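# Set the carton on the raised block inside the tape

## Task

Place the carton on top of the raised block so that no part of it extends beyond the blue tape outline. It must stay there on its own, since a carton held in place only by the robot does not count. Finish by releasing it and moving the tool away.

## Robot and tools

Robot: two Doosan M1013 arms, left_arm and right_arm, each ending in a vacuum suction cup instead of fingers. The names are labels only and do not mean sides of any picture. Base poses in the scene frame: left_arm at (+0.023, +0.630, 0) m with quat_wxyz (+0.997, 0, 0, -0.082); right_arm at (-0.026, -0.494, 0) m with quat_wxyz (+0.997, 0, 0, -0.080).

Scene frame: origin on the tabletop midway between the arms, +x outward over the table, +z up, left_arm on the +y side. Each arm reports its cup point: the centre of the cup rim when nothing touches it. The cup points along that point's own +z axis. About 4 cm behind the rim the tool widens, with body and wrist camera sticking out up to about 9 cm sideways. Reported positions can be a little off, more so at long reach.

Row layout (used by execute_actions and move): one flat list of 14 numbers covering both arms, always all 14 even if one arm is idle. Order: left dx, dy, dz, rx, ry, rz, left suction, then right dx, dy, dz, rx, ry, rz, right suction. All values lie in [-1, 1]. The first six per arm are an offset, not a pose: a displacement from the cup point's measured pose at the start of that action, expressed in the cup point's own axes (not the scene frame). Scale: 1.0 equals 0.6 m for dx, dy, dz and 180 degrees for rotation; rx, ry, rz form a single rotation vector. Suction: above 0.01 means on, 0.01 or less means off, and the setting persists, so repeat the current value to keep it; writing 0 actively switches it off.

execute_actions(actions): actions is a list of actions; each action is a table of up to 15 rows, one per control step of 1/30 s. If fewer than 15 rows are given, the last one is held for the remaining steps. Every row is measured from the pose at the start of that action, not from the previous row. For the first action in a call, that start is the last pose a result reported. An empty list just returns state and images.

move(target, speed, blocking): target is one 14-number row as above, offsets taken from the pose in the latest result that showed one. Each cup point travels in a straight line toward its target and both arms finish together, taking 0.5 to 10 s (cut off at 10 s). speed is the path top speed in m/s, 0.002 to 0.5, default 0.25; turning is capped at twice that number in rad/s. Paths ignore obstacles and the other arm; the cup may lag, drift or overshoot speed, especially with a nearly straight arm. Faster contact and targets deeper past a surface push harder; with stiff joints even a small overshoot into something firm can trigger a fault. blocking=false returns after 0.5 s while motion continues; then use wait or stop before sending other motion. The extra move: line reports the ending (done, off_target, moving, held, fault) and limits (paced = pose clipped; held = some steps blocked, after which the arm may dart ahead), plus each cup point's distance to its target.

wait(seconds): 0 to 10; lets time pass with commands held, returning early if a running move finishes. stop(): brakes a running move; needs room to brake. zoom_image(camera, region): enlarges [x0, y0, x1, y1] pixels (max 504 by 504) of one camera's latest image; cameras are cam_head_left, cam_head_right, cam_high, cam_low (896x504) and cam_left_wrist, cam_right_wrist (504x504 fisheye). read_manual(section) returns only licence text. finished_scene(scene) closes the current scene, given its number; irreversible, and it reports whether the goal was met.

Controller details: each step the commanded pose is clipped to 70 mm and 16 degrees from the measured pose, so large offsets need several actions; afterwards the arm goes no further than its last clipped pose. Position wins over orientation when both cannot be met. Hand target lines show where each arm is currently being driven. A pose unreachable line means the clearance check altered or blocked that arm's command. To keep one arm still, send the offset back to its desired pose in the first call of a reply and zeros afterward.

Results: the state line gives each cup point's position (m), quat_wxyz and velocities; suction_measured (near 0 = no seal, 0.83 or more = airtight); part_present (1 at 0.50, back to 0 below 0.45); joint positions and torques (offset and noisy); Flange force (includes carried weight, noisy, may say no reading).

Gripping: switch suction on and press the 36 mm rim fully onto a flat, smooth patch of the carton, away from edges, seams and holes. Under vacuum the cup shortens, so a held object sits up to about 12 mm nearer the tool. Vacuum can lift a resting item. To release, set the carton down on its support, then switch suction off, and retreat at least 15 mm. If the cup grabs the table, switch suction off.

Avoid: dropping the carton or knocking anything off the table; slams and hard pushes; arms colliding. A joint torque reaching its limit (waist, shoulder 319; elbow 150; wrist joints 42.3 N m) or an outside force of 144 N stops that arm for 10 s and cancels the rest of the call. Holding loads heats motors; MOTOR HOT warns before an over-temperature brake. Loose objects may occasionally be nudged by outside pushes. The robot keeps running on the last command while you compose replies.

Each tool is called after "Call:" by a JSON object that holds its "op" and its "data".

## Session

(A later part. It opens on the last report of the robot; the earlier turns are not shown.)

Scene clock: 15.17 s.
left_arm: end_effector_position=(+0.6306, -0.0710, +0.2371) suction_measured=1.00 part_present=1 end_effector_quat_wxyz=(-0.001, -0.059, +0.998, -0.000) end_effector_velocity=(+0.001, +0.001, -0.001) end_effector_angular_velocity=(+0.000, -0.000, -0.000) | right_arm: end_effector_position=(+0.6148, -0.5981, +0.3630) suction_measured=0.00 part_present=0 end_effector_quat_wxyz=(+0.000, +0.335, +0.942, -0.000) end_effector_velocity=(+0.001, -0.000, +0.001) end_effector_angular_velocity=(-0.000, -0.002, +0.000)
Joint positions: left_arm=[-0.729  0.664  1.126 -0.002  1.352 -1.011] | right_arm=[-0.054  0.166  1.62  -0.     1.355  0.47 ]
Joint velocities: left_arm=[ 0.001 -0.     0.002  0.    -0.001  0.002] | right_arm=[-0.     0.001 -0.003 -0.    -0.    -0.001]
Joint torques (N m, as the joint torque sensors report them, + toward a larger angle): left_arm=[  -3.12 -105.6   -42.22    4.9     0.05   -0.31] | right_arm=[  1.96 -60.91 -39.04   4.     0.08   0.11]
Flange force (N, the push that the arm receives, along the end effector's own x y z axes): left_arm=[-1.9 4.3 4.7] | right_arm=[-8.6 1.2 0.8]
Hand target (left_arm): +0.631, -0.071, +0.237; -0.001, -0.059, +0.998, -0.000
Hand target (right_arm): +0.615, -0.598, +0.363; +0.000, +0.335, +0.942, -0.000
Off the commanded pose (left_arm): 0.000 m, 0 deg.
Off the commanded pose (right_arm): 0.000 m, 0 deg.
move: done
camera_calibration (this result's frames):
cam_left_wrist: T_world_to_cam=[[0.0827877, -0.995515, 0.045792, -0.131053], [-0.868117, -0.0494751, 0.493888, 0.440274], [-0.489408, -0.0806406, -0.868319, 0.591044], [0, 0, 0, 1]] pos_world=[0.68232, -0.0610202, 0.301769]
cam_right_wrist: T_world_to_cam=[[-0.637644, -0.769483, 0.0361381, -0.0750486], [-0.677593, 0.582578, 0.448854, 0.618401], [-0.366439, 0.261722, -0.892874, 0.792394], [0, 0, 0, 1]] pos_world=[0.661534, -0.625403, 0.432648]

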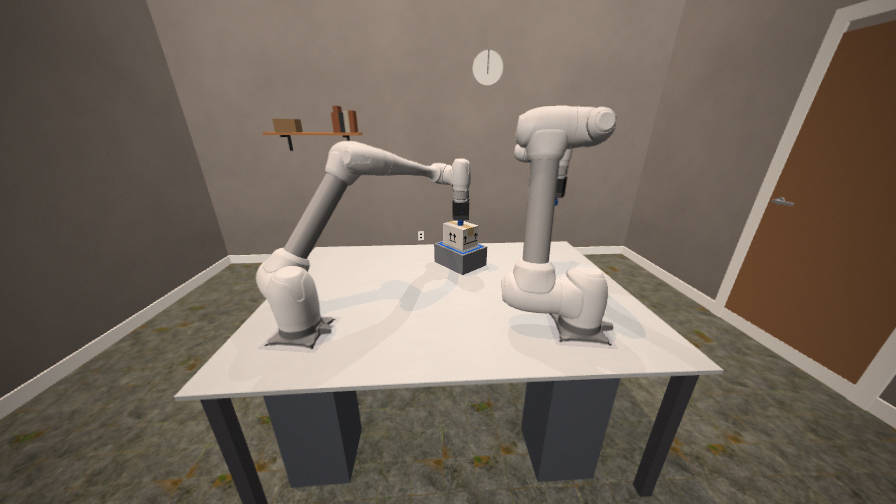

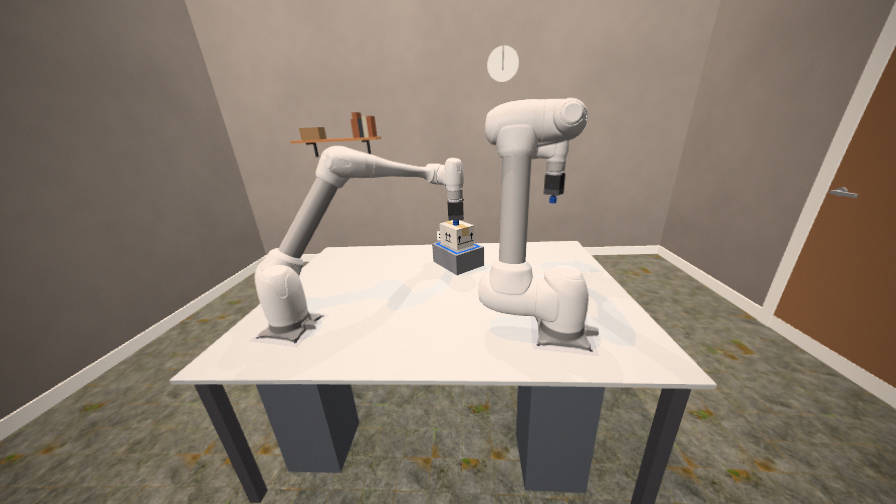

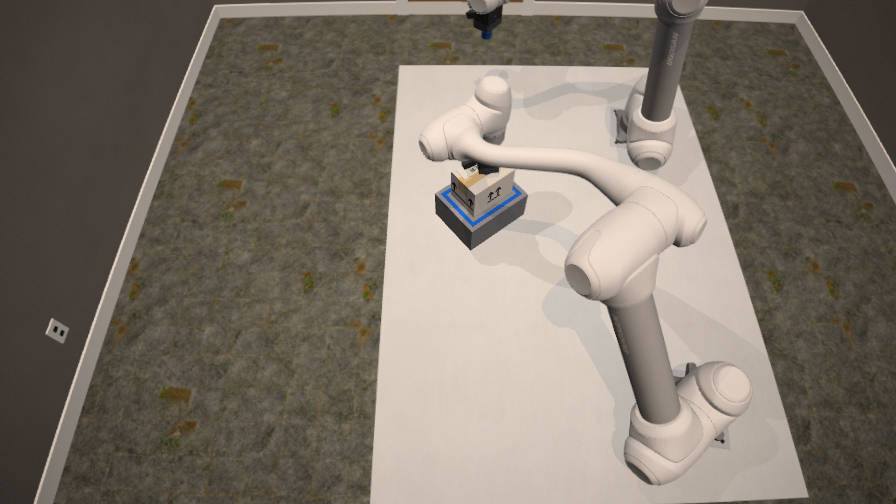

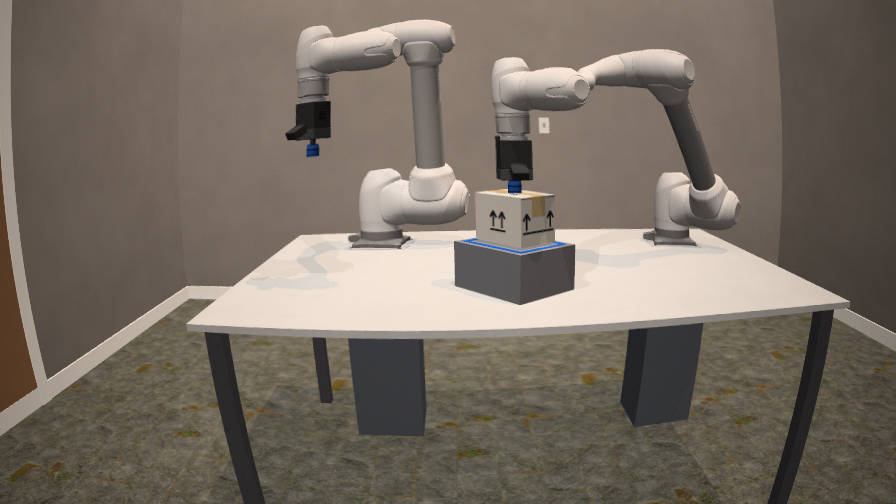

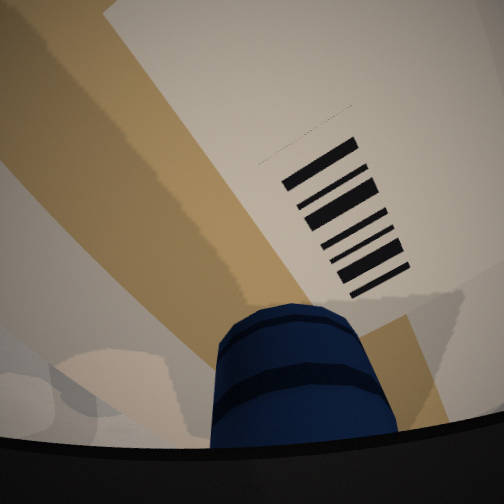

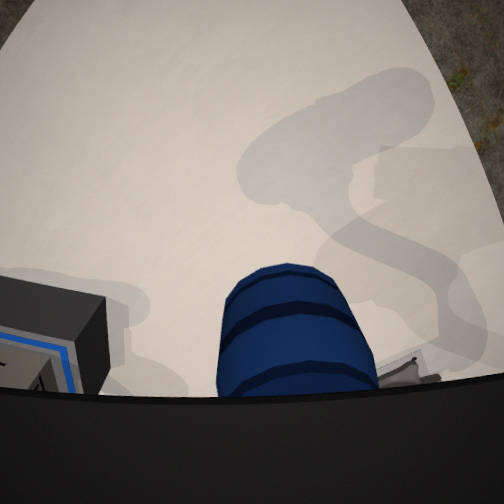

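Call:
{"op": "move", "data": {"target": [0,0,0.007,0,0,0,1,0,0,0,0,0,0,0], "speed": 0.01}}

Call:
{"op": "execute_actions", "data": {"actions": [[[0,0,0,0,0,0,0,0,0,0,0,0,0,0]]]}}

Call:
{"op": "move", "data": {"target": [0,0,-0.25,0,0,0,0,0,0,0,0,0,0,0]}}

Scene clock: 17.00 s.
left_arm: end_effector_position=(+0.6306, -0.0710, +0.2330) suction_measured=1.00 part_present=1 end_effector_quat_wxyz=(-0.001, -0.059, +0.998, -0.000) end_effector_velocity=(+0.000, -0.000, +0.000) end_effector_angular_velocity=(+0.000, -0.002, +0.001) | right_arm: end_effector_position=(+0.6148, -0.5981, +0.3630) suction_measured=0.00 part_present=0 end_effector_quat_wxyz=(+0.000, +0.335, +0.942, -0.000) end_effector_velocity=(-0.001, +0.001, -0.001) end_effector_angular_velocity=(+0.000, +0.002, +0.001)
Joint positions: left_arm=[-0.729  0.666  1.131 -0.002  1.346 -1.01 ] | right_arm=[-0.054  0.166  1.62  -0.     1.355  0.47 ]
Joint velocities: left_arm=[-0.    -0.     0.     0.002 -0.001 -0.002] | right_arm=[ 0.    -0.     0.002 -0.     0.    -0.   ]
Joint torques (N m, as the joint torque sensors report them, + toward a larger angle): left_arm=[  -1.93 -104.56  -41.5     4.47    0.04   -0.11] | right_arm=[  1.11 -60.26 -39.24   4.16   0.16   0.01]
Flange force (N, the push that the arm receives, along the end effector's own x y z axes): left_arm=[-0.6 3.5 3.3] | right_arm=[-6.1 1.8 1.4]
Hand target (left_arm): +0.631, -0.071, +0.233; -0.001, -0.059, +0.998, -0.000
Hand target (right_arm): +0.615, -0.598, +0.363; +0.000, +0.335, +0.942, -0.000
Off the commanded pose (left_arm): 0.000 m, 0 deg.
Off the commanded pose (right_arm): 0.000 m, 0 deg.
move: done
camera_calibration (this result's frames):
cam_left_wrist: T_world_to_cam=[[0.0828022, -0.995513, 0.0457953, -0.130856], [-0.868116, -0.0494863, 0.493887, 0.442347], [-0.489405, -0.0806506, -0.868319, 0.587441], [0, 0, 0, 1]] pos_world=[0.682341, -0.0610016, 0.297609]
cam_right_wrist: T_world_to_cam=[[-0.637644, -0.769483, 0.0361382, -0.0750489], [-0.677594, 0.582578, 0.448854, 0.618401], [-0.366439, 0.261722, -0.892874, 0.792394], [0, 0, 0, 1]] pos_world=[0.661534, -0.625403, 0.432648]

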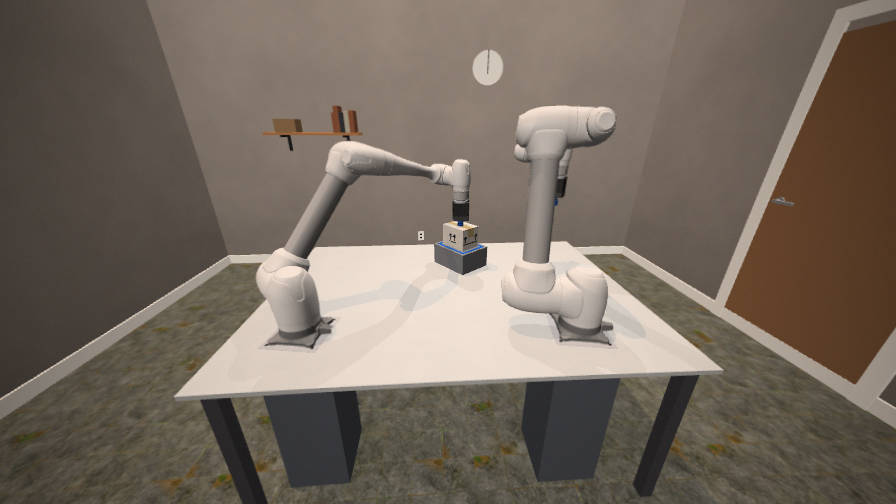

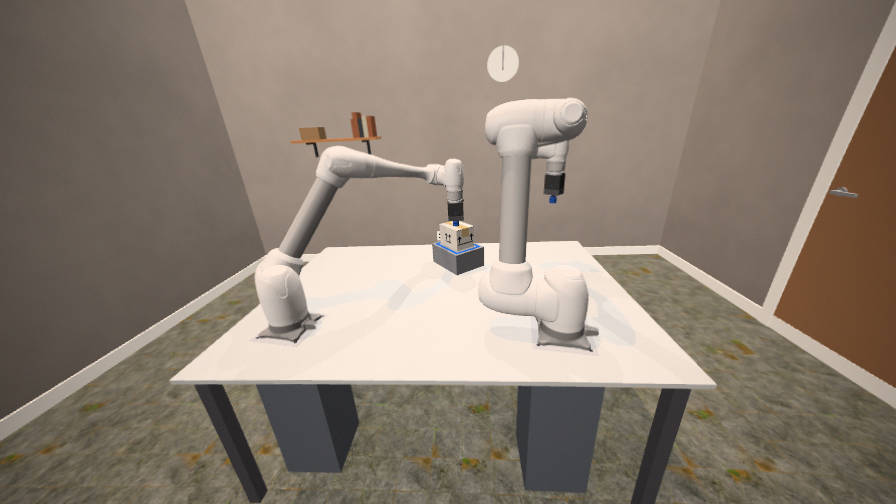

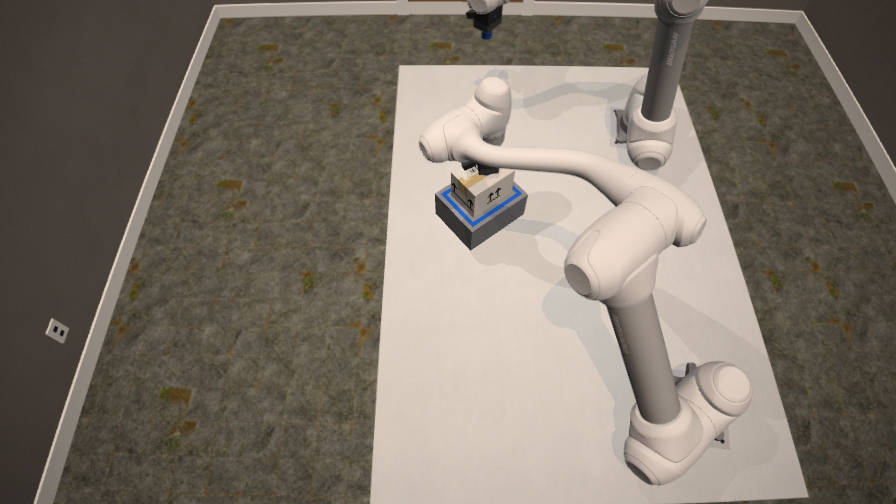

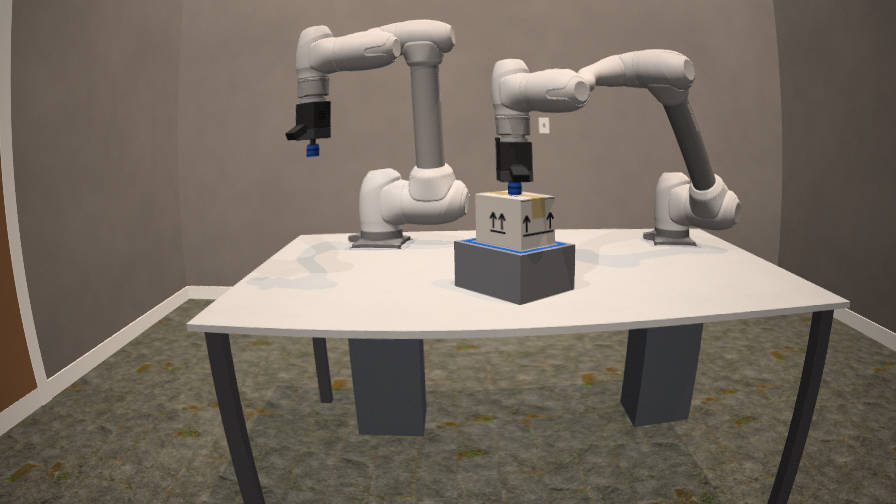

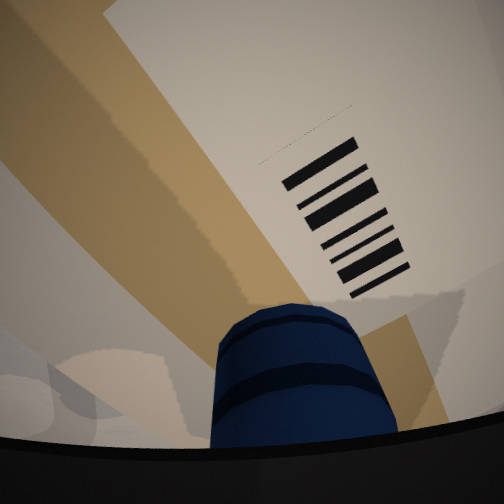

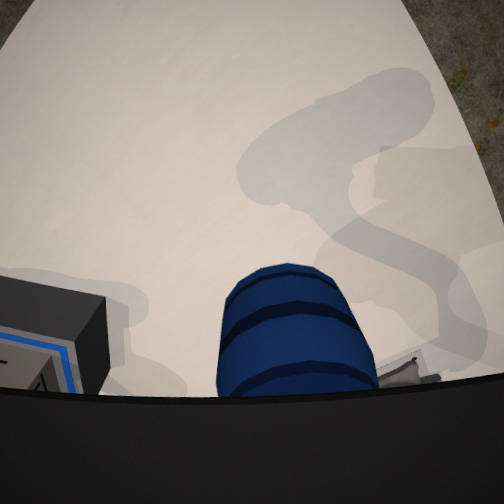

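Scene clock: 17.50 s.
left_arm: end_effector_position=(+0.6306, -0.0710, +0.2330) suction_measured=0.01 part_present=0 end_effector_quat_wxyz=(-0.001, -0.059, +0.998, -0.000) end_effector_velocity=(-0.000, +0.000, -0.001) end_effector_angular_velocity=(+0.002, +0.001, +0.001) | right_arm: end_effector_position=(+0.6148, -0.5981, +0.3630) suction_measured=0.00 part_present=0 end_effector_quat_wxyz=(+0.000, +0.335, +0.942, -0.000) end_effector_velocity=(+0.001, -0.001, +0.001) end_effector_angular_velocity=(-0.001, -0.003, -0.001)
Joint positions: left_arm=[-0.729  0.666  1.131 -0.002  1.346 -1.01 ] | right_arm=[-0.054  0.166  1.62  -0.     1.355  0.47 ]
Joint velocities: left_arm=[-0.     0.001  0.001  0.001  0.    -0.002] | right_arm=[-0.    -0.    -0.002 -0.    -0.     0.001]
Joint torques (N m, as the joint torque sensors report them, + toward a larger angle): left_arm=[ -2.83 -84.   -30.17   4.6   -0.23   0.09] | right_arm=[  1.04 -60.11 -39.04   4.16   0.15   0.13]
Flange force (N, the push that the arm receives, along the end effector's own x y z axes): left_arm=[0.3 5.0 -18.2] | right_arm=[-7.1 1.9 0.6]
Hand target (left_arm): +0.631, -0.071, +0.233; -0.001, -0.059, +0.998, -0.000
Hand target (right_arm): +0.615, -0.598, +0.363; +0.000, +0.335, +0.942, -0.000
Off the commanded pose (left_arm): 0.000 m, 0 deg.
Off the commanded pose (right_arm): 0.000 m, 0 deg.
camera_calibration (this result's frames):
cam_left_wrist: T_world_to_cam=[[0.0828021, -0.995511, 0.0458423, -0.130885], [-0.86813, -0.0494651, 0.493865, 0.442367], [-0.48938, -0.0806902, -0.868329, 0.587437], [0, 0, 0, 1]] pos_world=[0.68235, -0.0610149, 0.297619]
cam_right_wrist: T_world_to_cam=[[-0.637644, -0.769483, 0.0361383, -0.075049], [-0.677594, 0.582578, 0.448854, 0.618401], [-0.366439, 0.261722, -0.892874, 0.792394], [0, 0, 0, 1]] pos_world=[0.661534, -0.625403, 0.432648]

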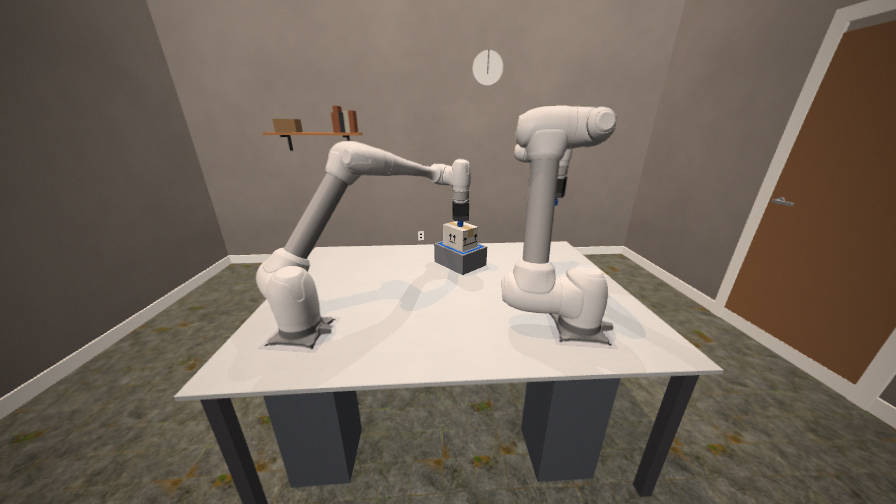

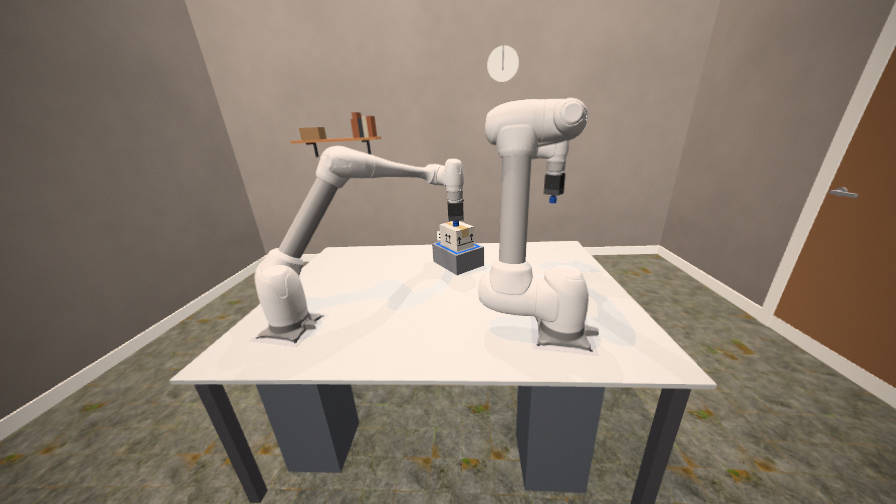

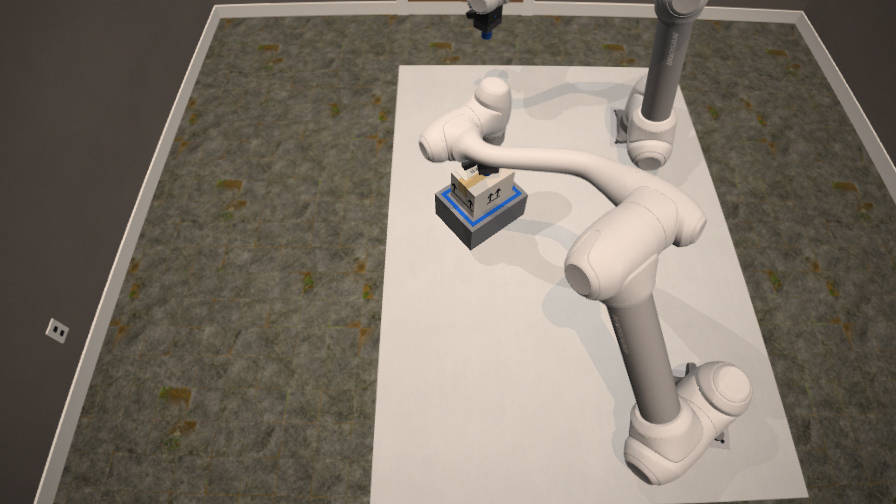

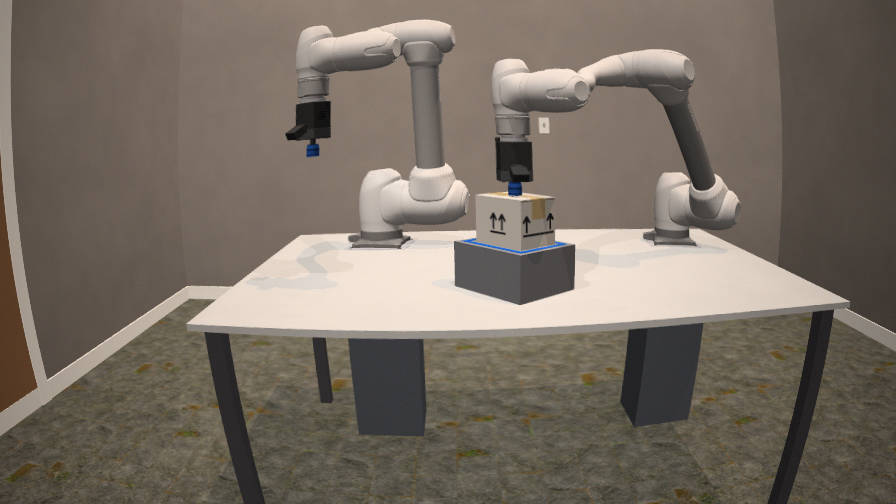

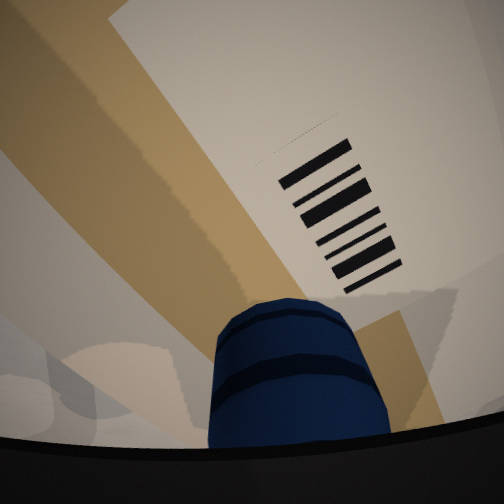

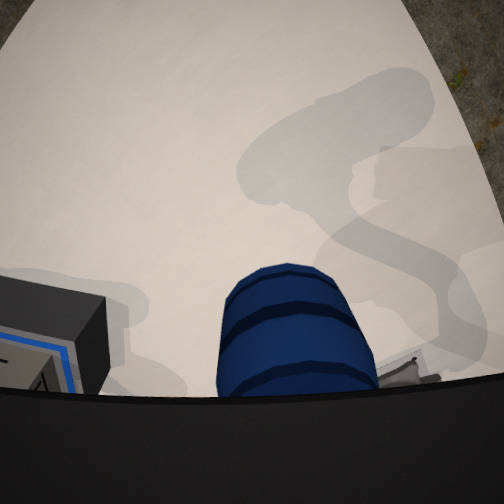

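Scene clock: 18.53 s.
left_arm: end_effector_position=(+0.6306, -0.0710, +0.3829) suction_measured=0.01 part_present=0 end_effector_quat_wxyz=(-0.001, -0.059, +0.998, -0.000) end_effector_velocity=(+0.001, +0.000, +0.001) end_effector_angular_velocity=(+0.000, -0.000, +0.003) | right_arm: end_effector_position=(+0.6148, -0.5981, +0.3630) suction_measured=0.00 part_present=0 end_effector_quat_wxyz=(+0.000, +0.335, +0.942, -0.000) end_effector_velocity=(-0.000, +0.001, +0.001) end_effector_angular_velocity=(-0.001, -0.001, +0.002)
Joint positions: left_arm=[-0.729  0.637  0.908 -0.002  1.596 -1.01 ] | right_arm=[-0.054  0.166  1.62  -0.     1.355  0.47 ]
Joint velocities: left_arm=[ 0.001  0.001 -0.004  0.     0.003 -0.002] | right_arm=[ 0.001 -0.001  0.    -0.    -0.    -0.   ]
Joint torques (N m, as the joint torque sensors report them, + toward a larger angle): left_arm=[ -1.94 -95.28 -37.54   4.61   0.28   0.27] | right_arm=[  1.11 -59.96 -39.09   4.04   0.05   0.07]
Flange force (N, the push that the arm receives, along the end effector's own x y z axes): left_arm=[0.1 3.8 -4.6] | right_arm=[-5.8 1.6 0.5]
Hand target (left_arm): +0.631, -0.071, +0.383; -0.001, -0.059, +0.998, -0.000
Hand target (right_arm): +0.615, -0.598, +0.363; +0.000, +0.335, +0.942, -0.000
Off the commanded pose (left_arm): 0.000 m, 0 deg.
Off the commanded pose (right_arm): 0.000 m, 0 deg.
move: done
camera_calibration (this result's frames):
cam_left_wrist: T_world_to_cam=[[0.0824091, -0.995541, 0.0458999, -0.137528], [-0.868148, -0.0490936, 0.493872, 0.368354], [-0.489416, -0.0805474, -0.868323, 0.71763], [0, 0, 0, 1]] pos_world=[0.682339, -0.0610281, 0.447528]
cam_right_wrist: T_world_to_cam=[[-0.637644, -0.769483, 0.0361382, -0.0750488], [-0.677593, 0.582578, 0.448854, 0.618401], [-0.366439, 0.261722, -0.892874, 0.792394], [0, 0, 0, 1]] pos_world=[0.661534, -0.625403, 0.432648]

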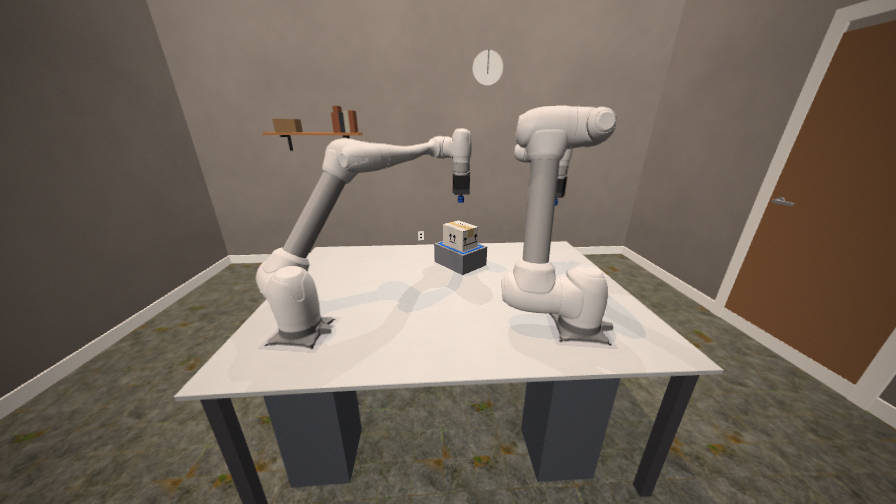

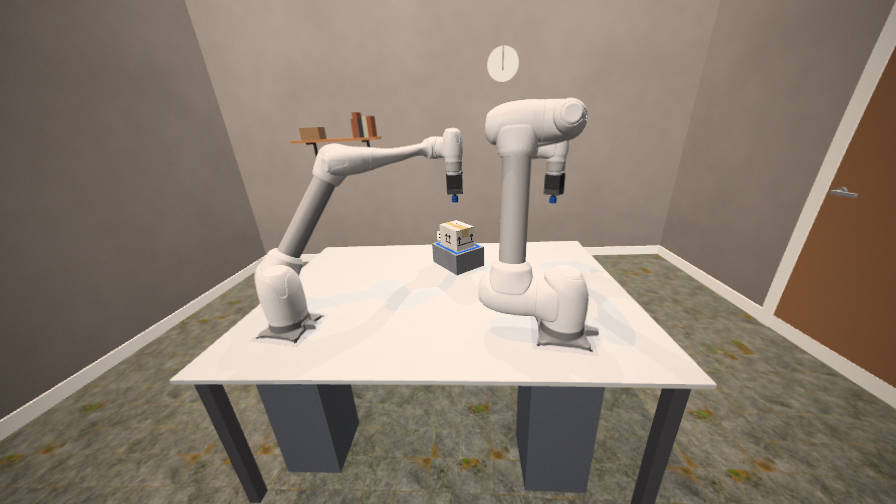

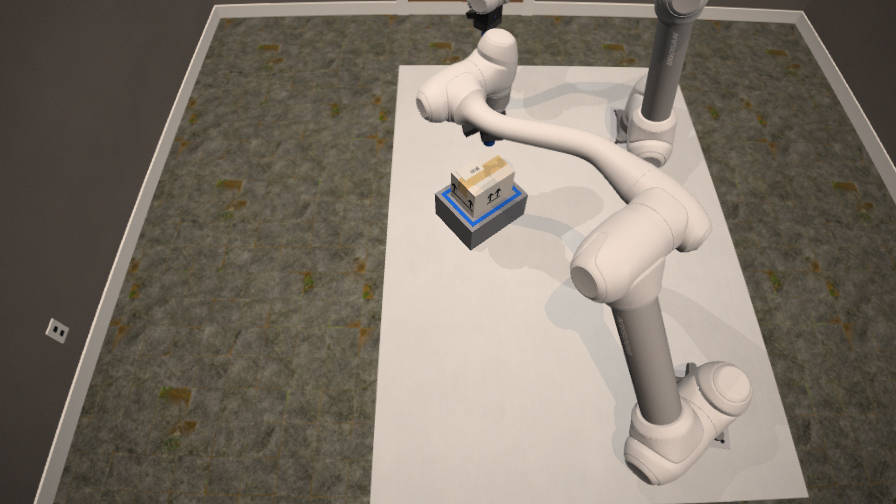

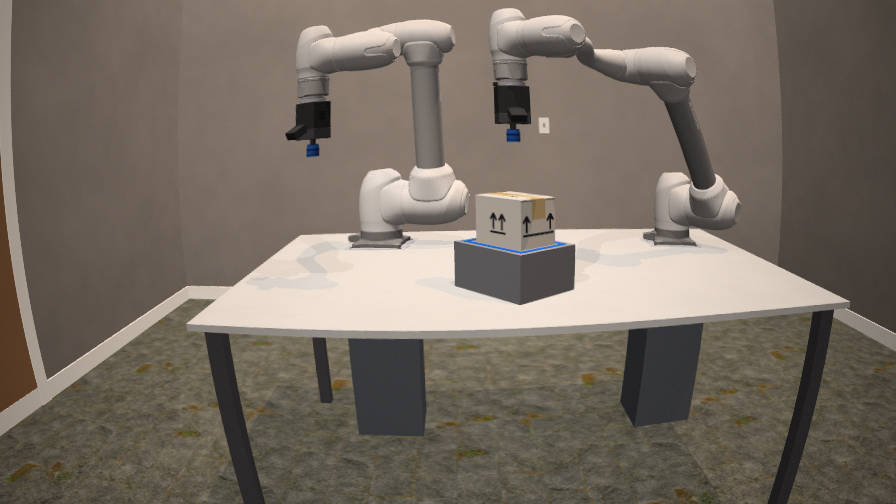

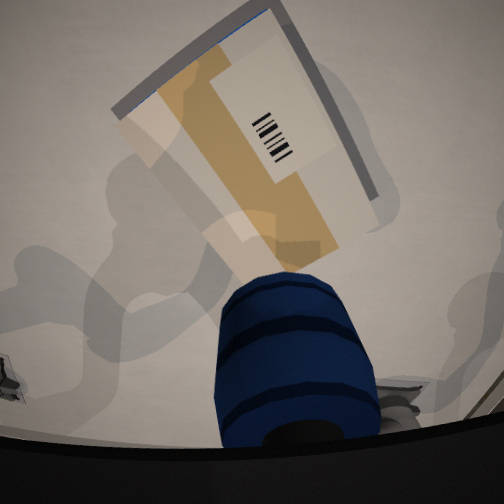

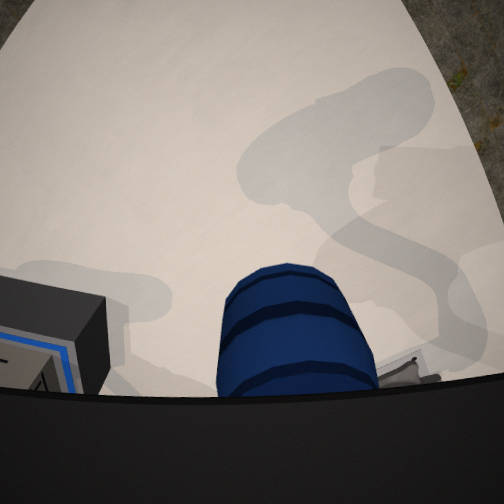

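Call:
{"op": "finished_scene", "data": {"scene": 1}}

The scene is finished: the task was done.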